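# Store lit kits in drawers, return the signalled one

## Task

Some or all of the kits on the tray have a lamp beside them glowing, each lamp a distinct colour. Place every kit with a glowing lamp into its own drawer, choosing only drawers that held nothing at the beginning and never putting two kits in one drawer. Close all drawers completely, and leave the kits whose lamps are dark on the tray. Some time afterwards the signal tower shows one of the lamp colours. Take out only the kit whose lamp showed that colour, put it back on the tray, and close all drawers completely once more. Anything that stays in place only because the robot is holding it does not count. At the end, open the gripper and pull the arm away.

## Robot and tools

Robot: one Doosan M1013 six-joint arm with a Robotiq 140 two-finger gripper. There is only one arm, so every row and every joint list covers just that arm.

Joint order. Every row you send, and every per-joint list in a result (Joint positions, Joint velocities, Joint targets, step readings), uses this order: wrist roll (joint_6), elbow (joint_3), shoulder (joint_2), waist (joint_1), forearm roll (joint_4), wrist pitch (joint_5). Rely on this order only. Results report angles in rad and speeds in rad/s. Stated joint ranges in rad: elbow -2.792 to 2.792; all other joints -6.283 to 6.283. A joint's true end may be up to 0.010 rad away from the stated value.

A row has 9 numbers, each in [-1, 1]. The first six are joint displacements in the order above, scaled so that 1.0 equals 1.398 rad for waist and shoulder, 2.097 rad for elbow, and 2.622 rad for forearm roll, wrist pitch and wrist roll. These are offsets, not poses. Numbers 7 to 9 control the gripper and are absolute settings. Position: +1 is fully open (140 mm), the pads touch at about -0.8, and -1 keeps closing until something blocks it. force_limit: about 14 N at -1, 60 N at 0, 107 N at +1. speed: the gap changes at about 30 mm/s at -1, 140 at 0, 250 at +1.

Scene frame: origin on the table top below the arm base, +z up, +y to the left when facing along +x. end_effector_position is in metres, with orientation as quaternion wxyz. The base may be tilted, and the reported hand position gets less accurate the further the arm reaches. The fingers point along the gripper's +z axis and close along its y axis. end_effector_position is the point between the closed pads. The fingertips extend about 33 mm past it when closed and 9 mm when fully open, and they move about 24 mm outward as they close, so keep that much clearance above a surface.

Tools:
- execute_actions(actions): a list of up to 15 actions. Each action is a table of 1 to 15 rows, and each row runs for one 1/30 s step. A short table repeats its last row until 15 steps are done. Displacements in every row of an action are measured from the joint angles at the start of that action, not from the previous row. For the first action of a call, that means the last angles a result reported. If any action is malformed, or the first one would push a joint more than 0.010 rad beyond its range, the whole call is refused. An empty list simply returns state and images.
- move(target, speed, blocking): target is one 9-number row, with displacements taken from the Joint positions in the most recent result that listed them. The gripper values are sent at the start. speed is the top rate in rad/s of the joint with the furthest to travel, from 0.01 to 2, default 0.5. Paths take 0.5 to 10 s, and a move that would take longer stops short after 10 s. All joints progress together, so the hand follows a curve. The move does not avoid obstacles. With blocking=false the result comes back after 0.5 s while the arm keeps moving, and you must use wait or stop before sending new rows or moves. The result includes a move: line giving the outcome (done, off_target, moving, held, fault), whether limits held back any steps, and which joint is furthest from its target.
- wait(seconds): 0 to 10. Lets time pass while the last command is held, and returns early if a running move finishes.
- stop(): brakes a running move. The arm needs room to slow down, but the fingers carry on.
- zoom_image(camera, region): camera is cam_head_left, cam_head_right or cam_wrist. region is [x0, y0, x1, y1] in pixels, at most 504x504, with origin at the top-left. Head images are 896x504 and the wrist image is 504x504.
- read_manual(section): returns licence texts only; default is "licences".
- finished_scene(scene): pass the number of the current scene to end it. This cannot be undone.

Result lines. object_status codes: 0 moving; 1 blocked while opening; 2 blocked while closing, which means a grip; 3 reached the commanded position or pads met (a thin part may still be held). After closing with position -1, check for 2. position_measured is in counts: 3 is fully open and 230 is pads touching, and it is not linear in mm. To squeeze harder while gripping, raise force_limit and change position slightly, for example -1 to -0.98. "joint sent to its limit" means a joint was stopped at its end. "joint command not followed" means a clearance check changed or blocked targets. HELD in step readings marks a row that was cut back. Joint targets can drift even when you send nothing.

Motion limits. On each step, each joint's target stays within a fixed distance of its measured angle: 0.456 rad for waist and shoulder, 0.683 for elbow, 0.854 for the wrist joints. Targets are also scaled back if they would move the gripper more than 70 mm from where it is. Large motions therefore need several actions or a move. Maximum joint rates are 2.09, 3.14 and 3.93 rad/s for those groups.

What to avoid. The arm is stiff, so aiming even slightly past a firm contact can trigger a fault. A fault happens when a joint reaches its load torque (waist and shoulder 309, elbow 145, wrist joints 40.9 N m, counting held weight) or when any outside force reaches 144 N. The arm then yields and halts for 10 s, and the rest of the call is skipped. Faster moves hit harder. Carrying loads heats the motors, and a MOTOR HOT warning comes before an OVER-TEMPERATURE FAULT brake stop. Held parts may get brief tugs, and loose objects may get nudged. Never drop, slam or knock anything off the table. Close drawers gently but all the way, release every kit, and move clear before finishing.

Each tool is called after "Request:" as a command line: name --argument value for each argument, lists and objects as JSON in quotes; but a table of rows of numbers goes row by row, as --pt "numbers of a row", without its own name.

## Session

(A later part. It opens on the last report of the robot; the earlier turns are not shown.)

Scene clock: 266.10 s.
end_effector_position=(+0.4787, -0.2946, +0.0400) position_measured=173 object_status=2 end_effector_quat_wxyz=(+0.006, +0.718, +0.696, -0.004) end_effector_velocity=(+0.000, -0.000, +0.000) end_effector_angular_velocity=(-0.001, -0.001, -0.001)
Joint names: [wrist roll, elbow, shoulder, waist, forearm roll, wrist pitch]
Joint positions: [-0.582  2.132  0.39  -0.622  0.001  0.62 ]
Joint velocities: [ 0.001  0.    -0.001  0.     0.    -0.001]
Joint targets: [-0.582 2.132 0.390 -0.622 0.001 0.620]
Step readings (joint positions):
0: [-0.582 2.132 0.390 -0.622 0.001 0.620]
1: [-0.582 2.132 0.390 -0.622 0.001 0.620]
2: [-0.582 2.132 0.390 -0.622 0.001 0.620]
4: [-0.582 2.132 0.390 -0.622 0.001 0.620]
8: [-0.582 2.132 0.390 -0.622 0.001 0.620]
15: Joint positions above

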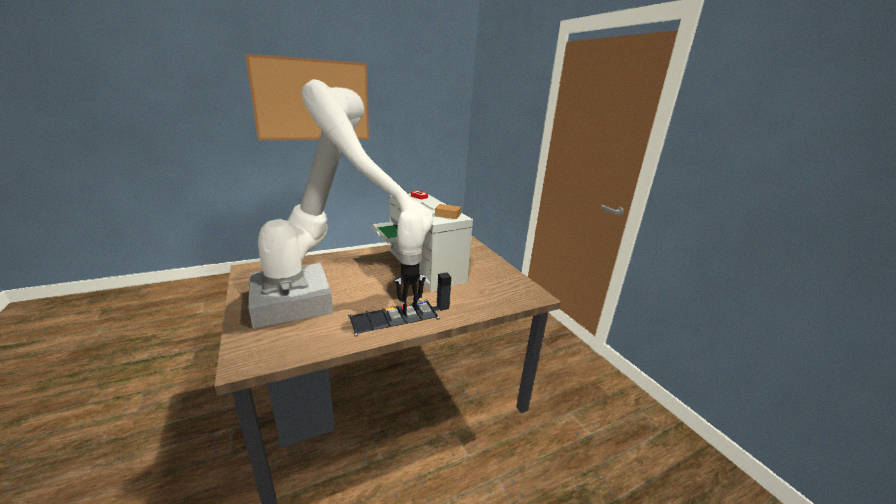

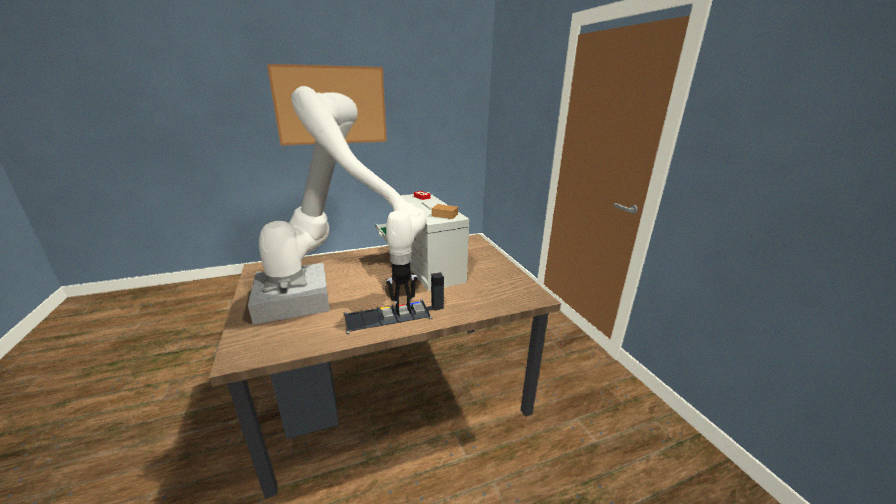

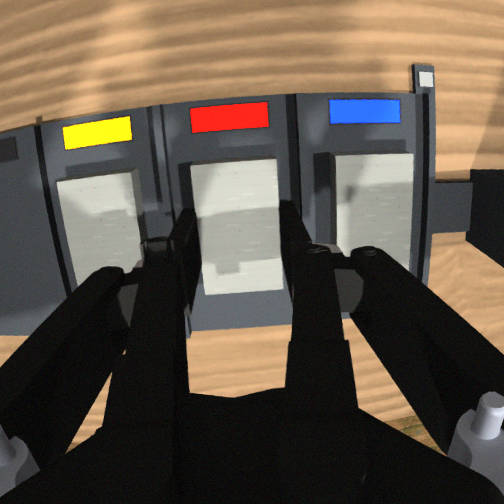

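Request:
move --target '[0,-0.0062,-0.03,0,0,0.021,-1,0,0]' --speed 0.2

Request:
move --target '[-0.2845,0.0052,-0.3205,0.445,0,0.1665,-1,0,0]' --speed 1.0

Request:
move --target '[0,-0.1134,0.1769,0.228,0,-0.0036,-1,0,0]' --speed 0.6

Scene clock: 271.77 s.
end_effector_position=(+0.4788, -0.2943, +0.0678) position_measured=174 object_status=2 end_effector_quat_wxyz=(+0.006, +0.718, +0.696, -0.004) end_effector_velocity=(-0.000, -0.000, +0.000) end_effector_angular_velocity=(-0.001, +0.001, +0.003)
Joint names: [wrist roll, elbow, shoulder, waist, forearm roll, wrist pitch]
Joint positions: [-0.582  2.119  0.348 -0.622  0.001  0.675]
Joint velocities: [-0.002 -0.    -0.001  0.    -0.001  0.001]
Joint targets: [-0.582 2.119 0.348 -0.622 0.001 0.675]
move: done; limits=none; farthest joint: the waist, 0.000 radians from its target (0.000 radians at the start)

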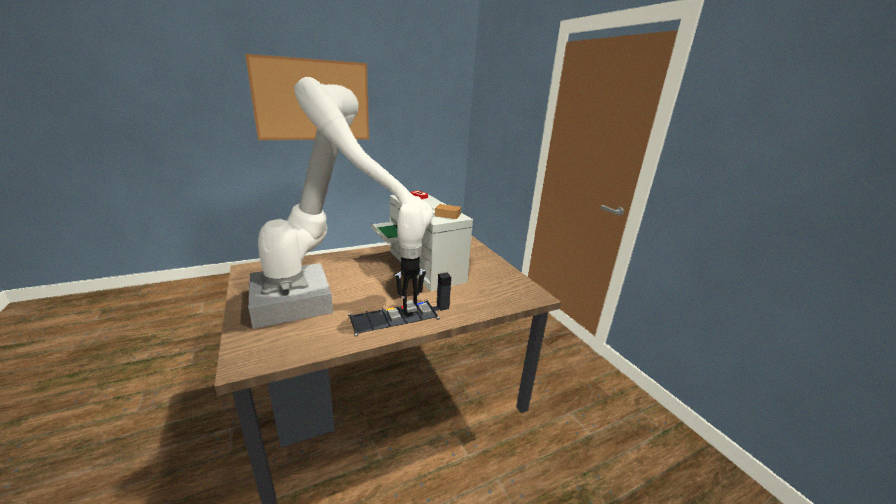

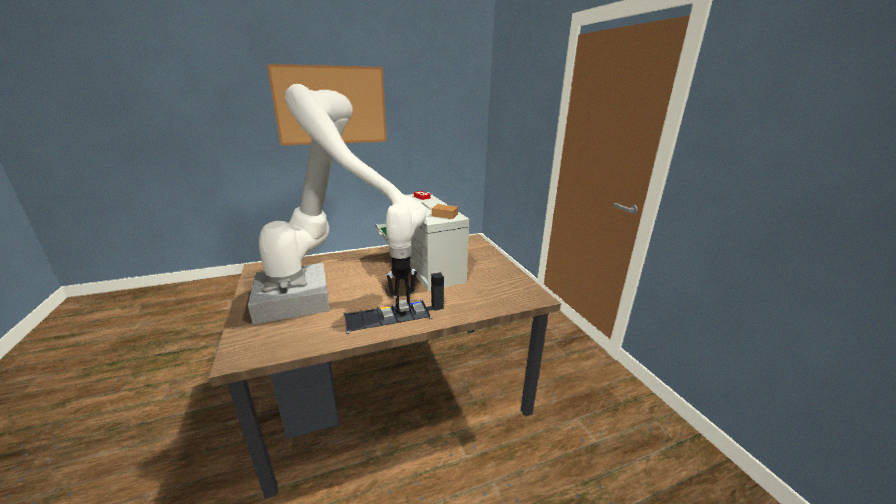

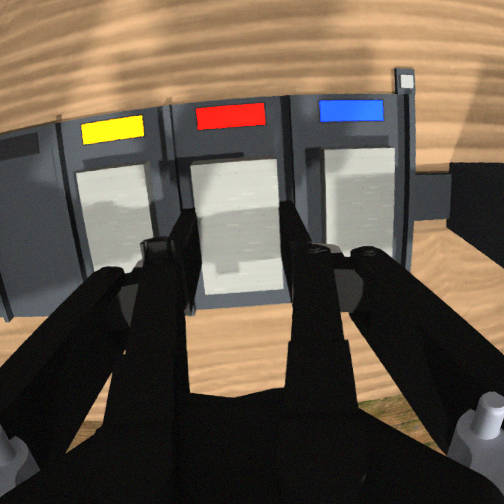

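Scene clock: 273.13 s.
end_effector_position=(+0.4389, +0.0418, +0.2859) position_measured=174 object_status=2 end_effector_quat_wxyz=(+0.002, +0.116, +0.993, -0.007) end_effector_velocity=(-0.000, +0.000, +0.000) end_effector_angular_velocity=(+0.000, +0.000, +0.000)
Joint names: [wrist roll, elbow, shoulder, waist, forearm roll, wrist pitch]
Joint positions: [-1.328  2.13  -0.1    0.     0.001  1.111]
Joint velocities: [ 0.001  0.    -0.     0.001  0.     0.001]
Joint targets: [-1.328 2.130 -0.100 0.000 0.001 1.111]
move: done; limits=none; farthest joint: the shoulder, 0.001 radians from its target (0.449 radians at the start)

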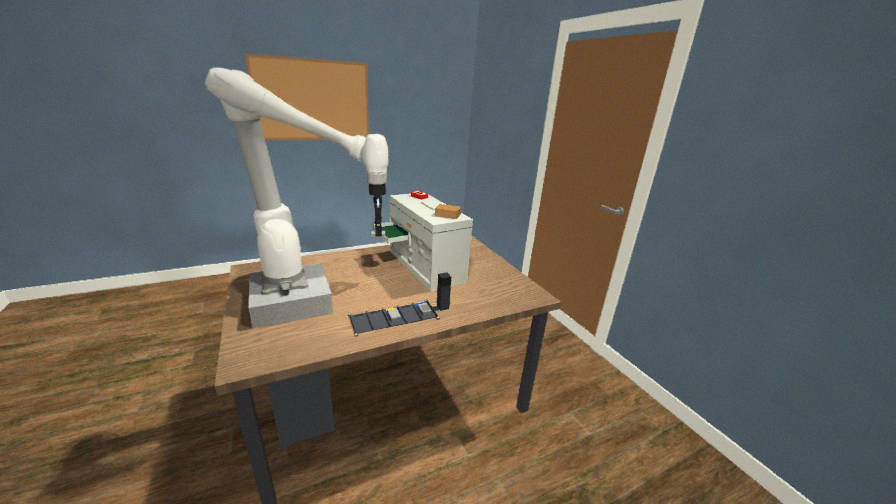

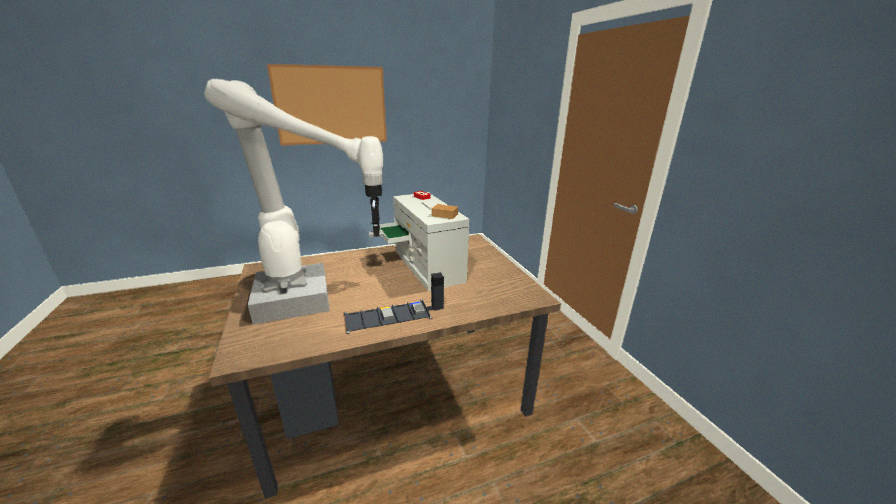

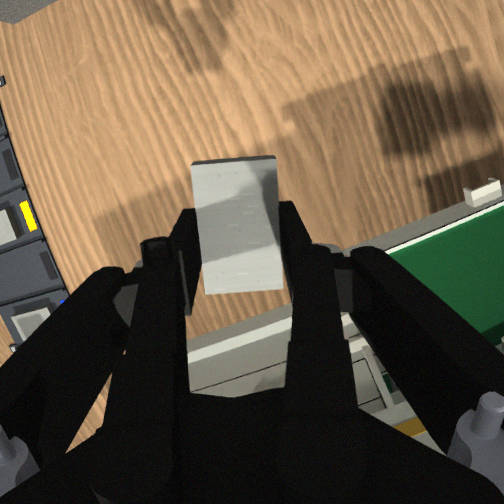

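Scene clock: 274.13 s.
end_effector_position=(+0.5469, +0.2259, +0.2750) position_measured=174 object_status=2 end_effector_quat_wxyz=(+0.001, -0.043, +0.999, -0.007) end_effector_velocity=(+0.001, +0.001, +0.000) end_effector_angular_velocity=(+0.001, -0.002, +0.000)
Joint names: [wrist roll, elbow, shoulder, waist, forearm roll, wrist pitch]
Joint positions: [-1.328  1.892  0.148  0.319  0.001  1.102]
Joint velocities: [ 0.    -0.001 -0.     0.001  0.    -0.002]
Joint targets: [-1.328 1.892 0.148 0.319 0.001 1.102]
move: done; limits=none; farthest joint: the waist, 0.000 radians from its target (0.319 radians at the start)

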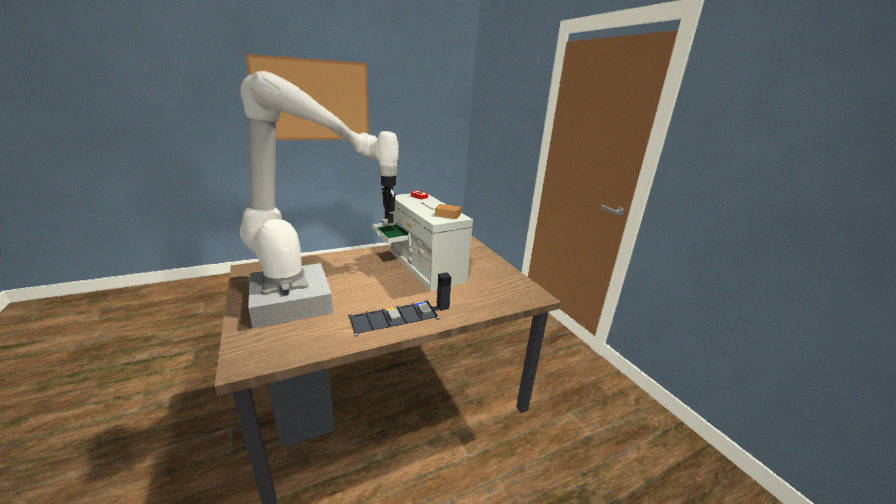

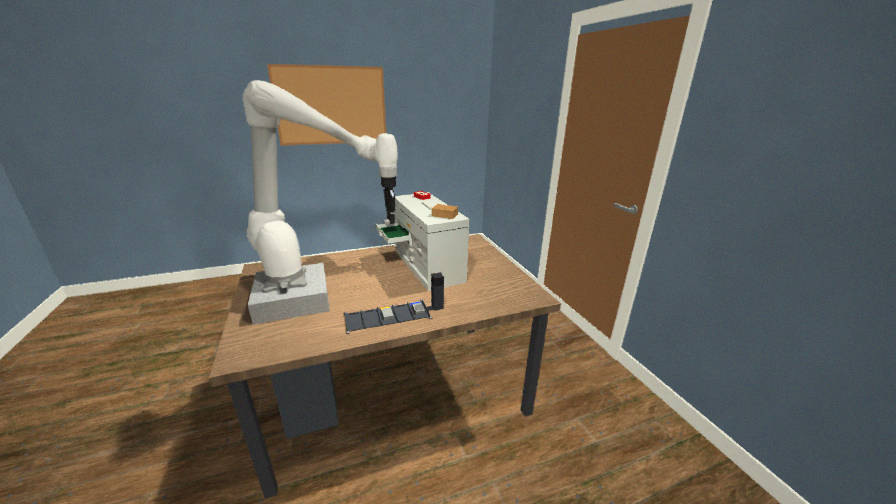

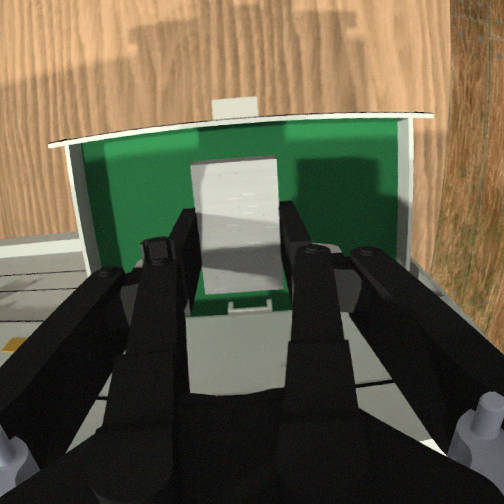

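Request:
move --target '[0,0.0304,0.0389,0,0,-0.0451,-1,0,0]' --speed 0.2

Request:
execute_actions --actions '[[[0,0,0,0,0,0,-0.25,0,-0.5]]]'

Request:
move --target '[0,-0.0304,-0.0389,0,0,0.0451,-0.25,0,0]' --speed 0.35

Scene clock: 277.97 s.
end_effector_position=(+0.5470, +0.2250, +0.2122) position_measured=174 object_status=2 end_effector_quat_wxyz=(+0.001, -0.043, +0.999, -0.007) end_effector_velocity=(-0.000, -0.000, -0.001) end_effector_angular_velocity=(-0.001, +0.001, +0.000)
Joint names: [wrist roll, elbow, shoulder, waist, forearm roll, wrist pitch]
Joint positions: [-1.328  1.956  0.202  0.319  0.001  0.984]
Joint velocities: [ 0.     0.     0.001 -0.    -0.001 -0.   ]
Joint targets: [-1.328 1.956 0.202 0.319 0.001 0.984]
move: done; limits=none; farthest joint: the waist, 0.000 radians from its target (0.000 radians at the start)

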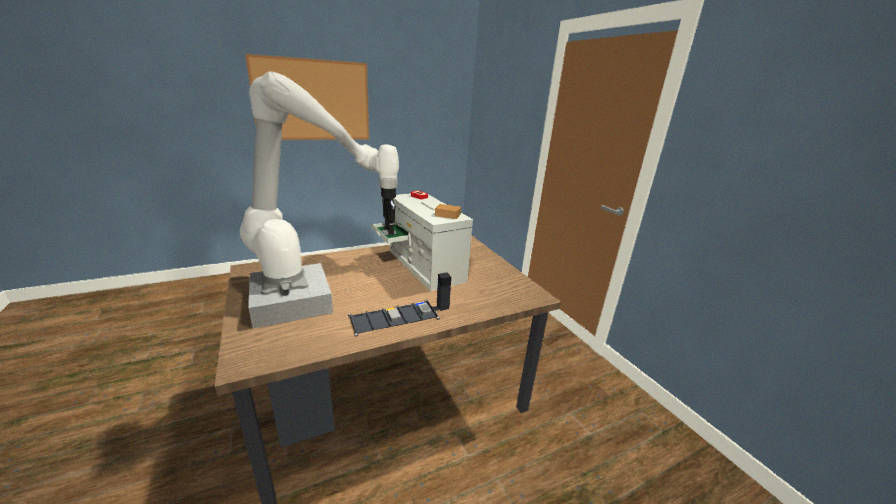

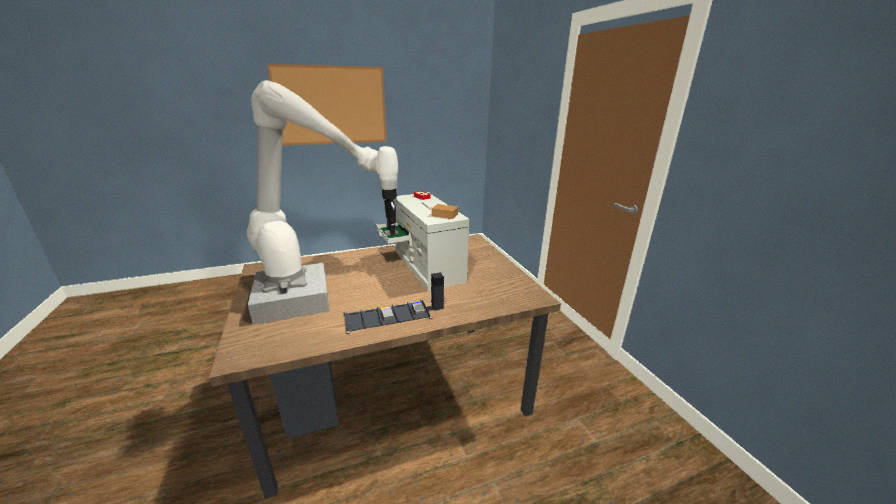

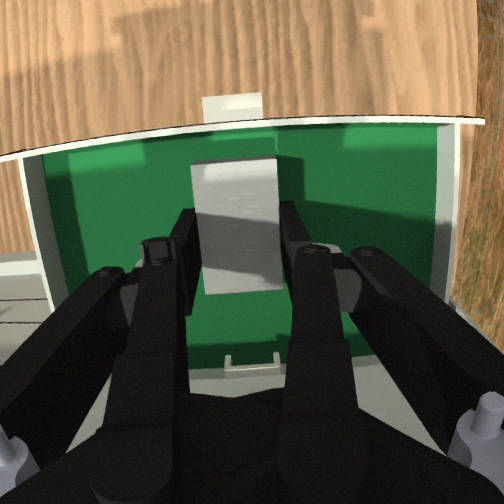

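Scene clock: 278.47 s.
end_effector_position=(+0.5470, +0.2250, +0.2122) position_measured=160 object_status=3 end_effector_quat_wxyz=(+0.001, -0.043, +0.999, -0.007) end_effector_velocity=(-0.000, -0.000, -0.000) end_effector_angular_velocity=(-0.001, +0.001, -0.001)
Joint names: [wrist roll, elbow, shoulder, waist, forearm roll, wrist pitch]
Joint positions: [-1.328  1.956  0.202  0.319  0.001  0.984]
Joint velocities: [ 0.001  0.     0.001 -0.    -0.     0.001]
Joint targets: [-1.328 1.956 0.202 0.319 0.001 0.984]
Step readings (joint positions):
0: [-1.328 1.956 0.202 0.319 0.001 0.984]
1: [-1.328 1.956 0.202 0.319 0.001 0.984]
2: [-1.328 1.956 0.202 0.319 0.001 0.984]
4: [-1.328 1.956 0.202 0.319 0.001 0.984]
8: [-1.328 1.956 0.202 0.319 0.001 0.984]
15: Joint positions above

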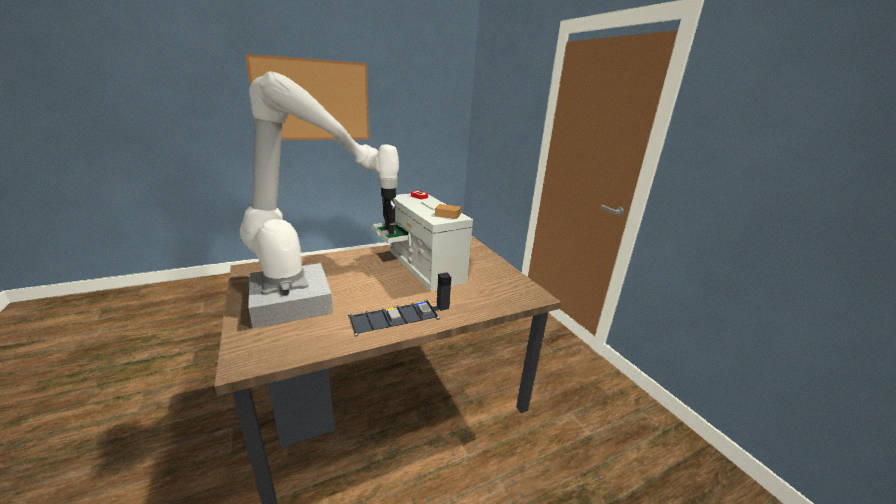

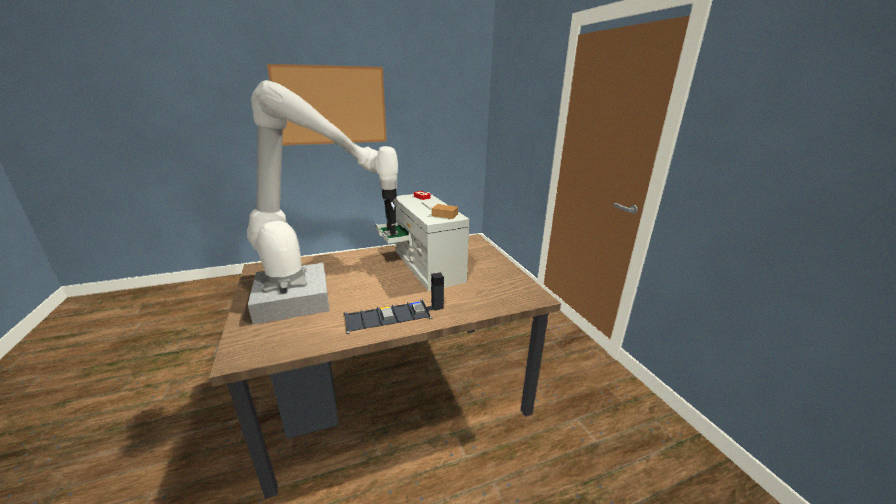

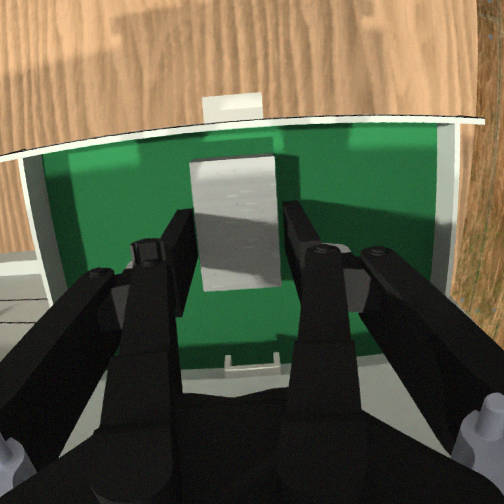

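Scene clock: 279.27 s.
end_effector_position=(+0.5469, +0.2259, +0.2750) position_measured=160 object_status=3 end_effector_quat_wxyz=(+0.001, -0.043, +0.999, -0.007) end_effector_velocity=(+0.000, +0.001, +0.001) end_effector_angular_velocity=(+0.002, -0.001, +0.000)
Joint names: [wrist roll, elbow, shoulder, waist, forearm roll, wrist pitch]
Joint positions: [-1.328  1.892  0.148  0.319  0.001  1.102]
Joint velocities: [-0.001 -0.    -0.001  0.     0.001 -0.001]
Joint targets: [-1.328 1.892 0.148 0.319 0.001 1.102]
move: done; limits=none; farthest joint: the waist, 0.000 radians from its target (0.000 radians at the start)

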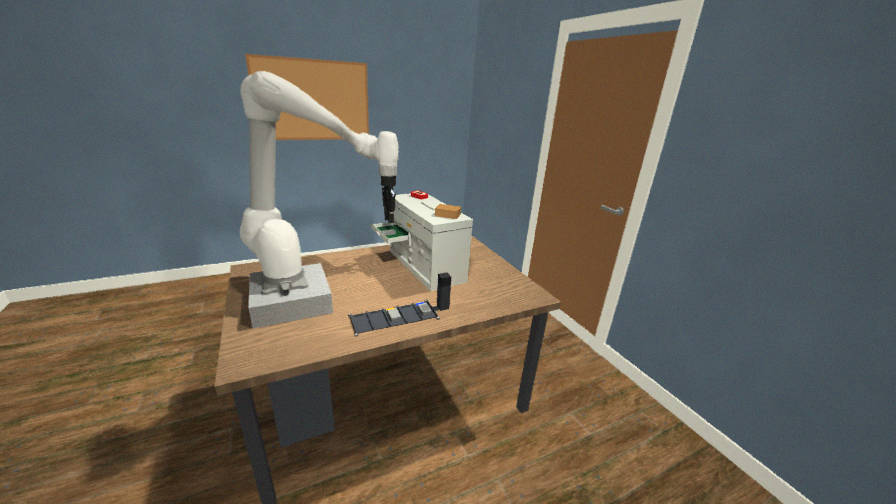

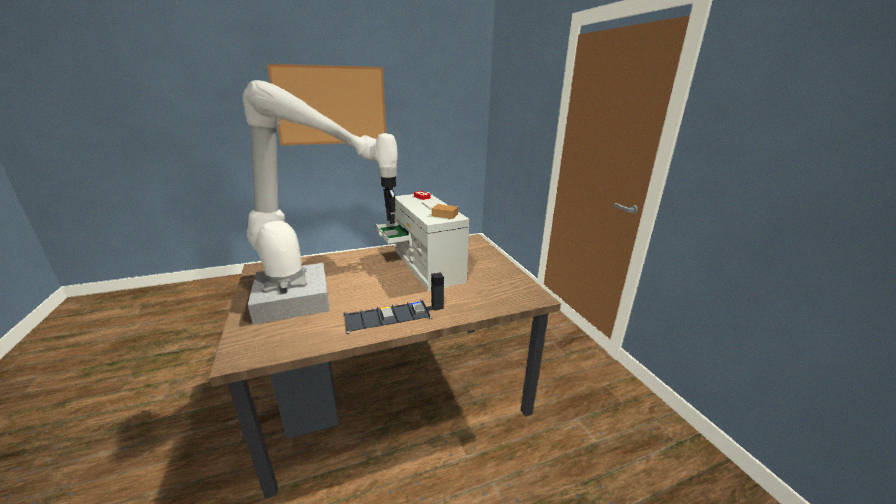

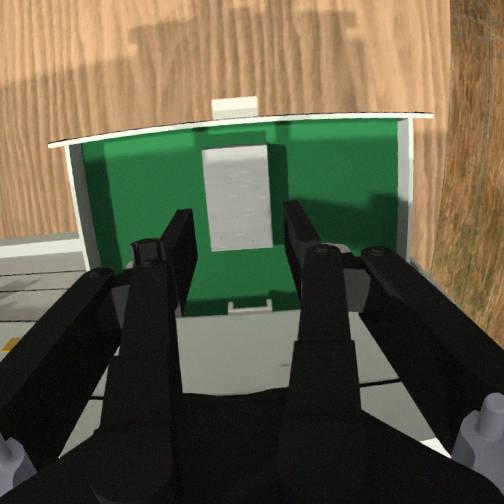

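Red is in L2. Retracting, then closing the drawer.

Request:
move --target '[0.15,0.1402,-0.2203,0.05,0,0.0057,-0.25,0,0]' --speed 1.0

Request:
move --target '[0.4358,0.1845,-0.0429,0.2075,0.6836,-0.5873,-0.25,0,0]' --speed 2

Request:
move --target '[0.1127,-0.0085,0.0956,-0.0588,-0.1277,0.0236,-0.25,0,0]' --speed 0.7

Scene clock: 283.10 s.
end_effector_position=(+0.3576, +0.1911, +0.2810) position_measured=160 object_status=3 end_effector_quat_wxyz=(+0.001, +0.119, +0.993, -0.007) end_effector_velocity=(-0.001, -0.000, +0.000) end_effector_angular_velocity=(-0.001, +0.001, -0.003)
Joint names: [wrist roll, elbow, shoulder, waist, forearm roll, wrist pitch]
Joint positions: [-0.935  2.186 -0.16   0.389  0.001  1.117]
Joint velocities: [ 0.003  0.001 -0.001  0.    -0.     0.001]
Joint targets: [-0.935 2.186 -0.160 0.389 0.001 1.117]
move: done; limits=none; farthest joint: the waist, 0.000 radians from its target (0.070 radians at the start)

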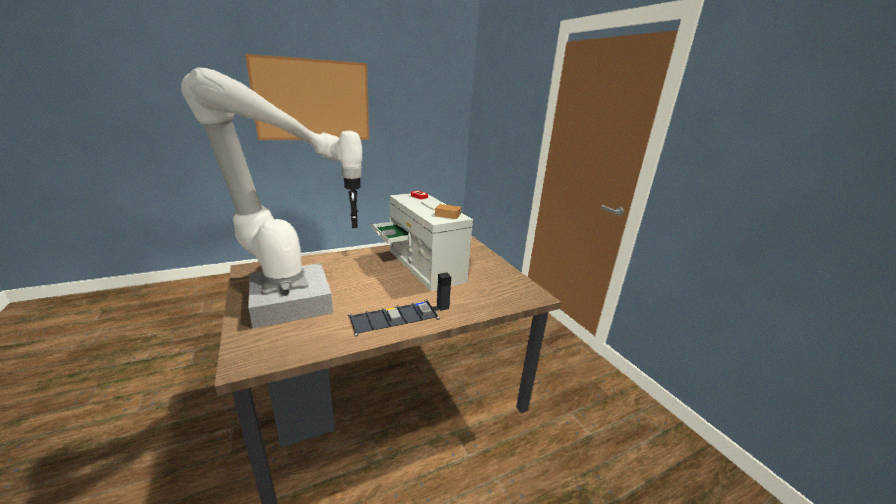

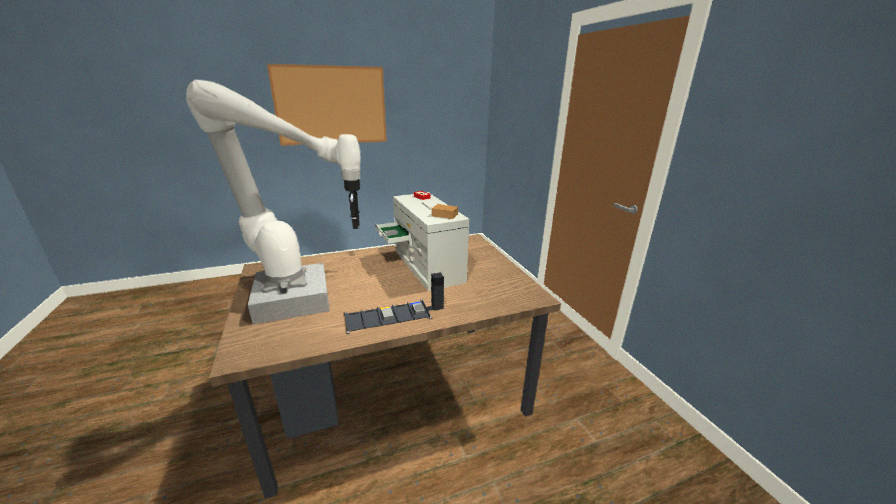

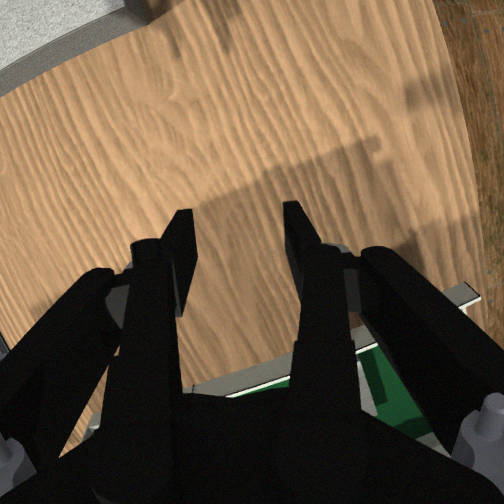

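Scene clock: 284.77 s.
end_effector_position=(+0.4140, +0.2151, +0.2230) position_measured=160 object_status=3 end_effector_quat_wxyz=(-0.010, +0.923, +0.044, +0.383) end_effector_velocity=(-0.000, -0.000, +0.000) end_effector_angular_velocity=(+0.001, -0.000, -0.001)
Joint names: [wrist roll, elbow, shoulder, waist, forearm roll, wrist pitch]
Joint positions: [ 0.208  2.573 -0.22   0.679  1.793 -0.423]
Joint velocities: [ 0.     0.    -0.001  0.     0.001 -0.001]
Joint targets: [0.208 2.573 -0.220 0.679 1.793 -0.423]
move: done; limits=none; farthest joint: the waist, 0.000 radians from its target (0.290 radians at the start)

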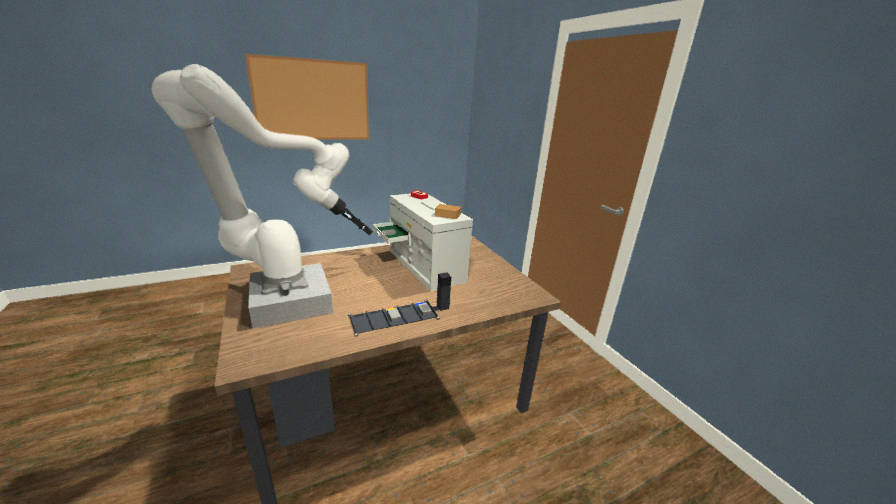

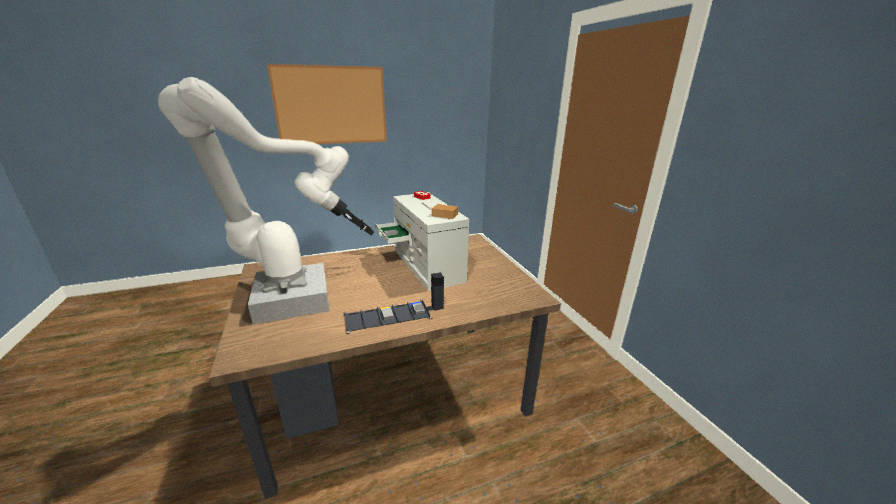

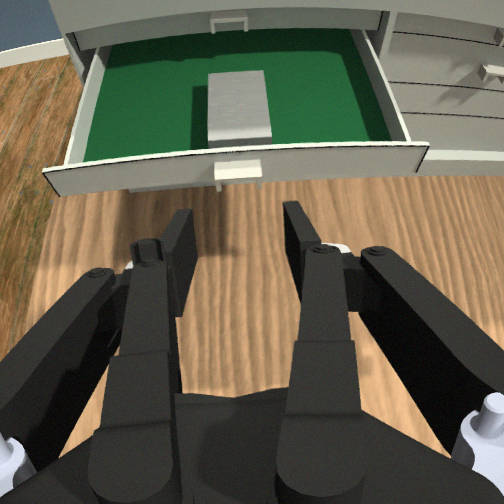

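Scene clock: 285.73 s.
end_effector_position=(+0.4569, +0.2184, +0.1924) position_measured=160 object_status=3 end_effector_quat_wxyz=(-0.010, +0.923, +0.044, +0.383) end_effector_velocity=(+0.000, -0.000, +0.000) end_effector_angular_velocity=(-0.000, -0.000, +0.000)
Joint names: [wrist roll, elbow, shoulder, waist, forearm roll, wrist pitch]
Joint positions: [ 0.503  2.555 -0.087  0.597  1.458 -0.361]
Joint velocities: [ 0.001 -0.     0.    -0.    -0.001 -0.   ]
Joint targets: [0.503 2.555 -0.086 0.597 1.458 -0.361]
move: done; limits=none; farthest joint: the waist, 0.000 radians from its target (0.082 radians at the start)

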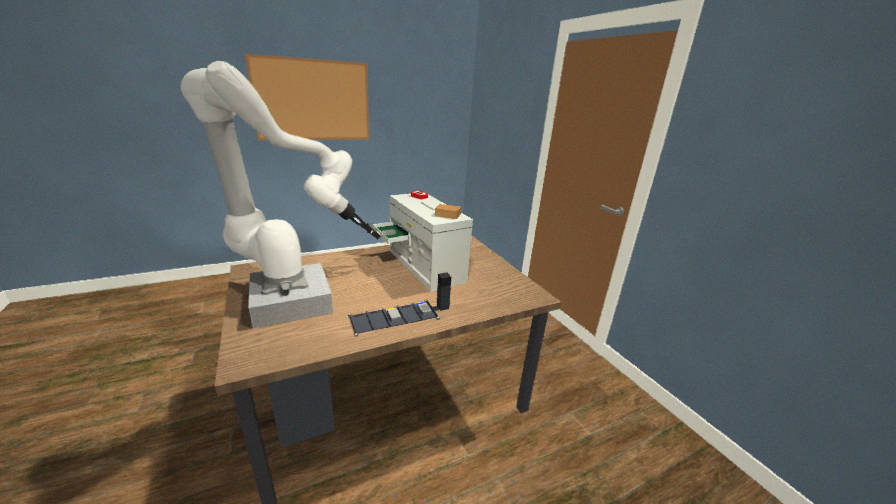

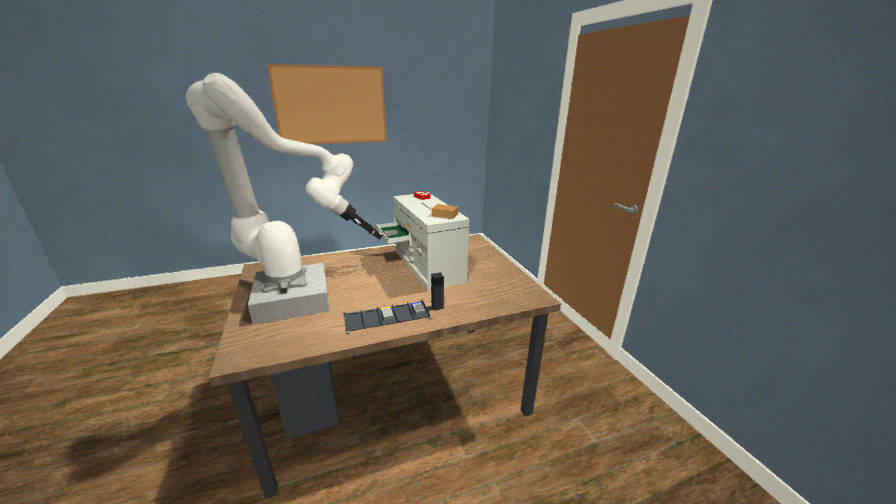

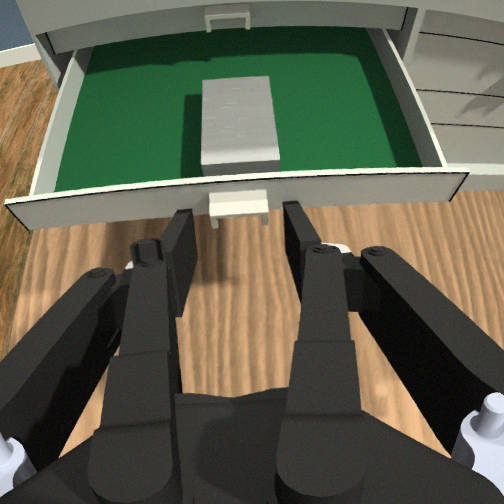

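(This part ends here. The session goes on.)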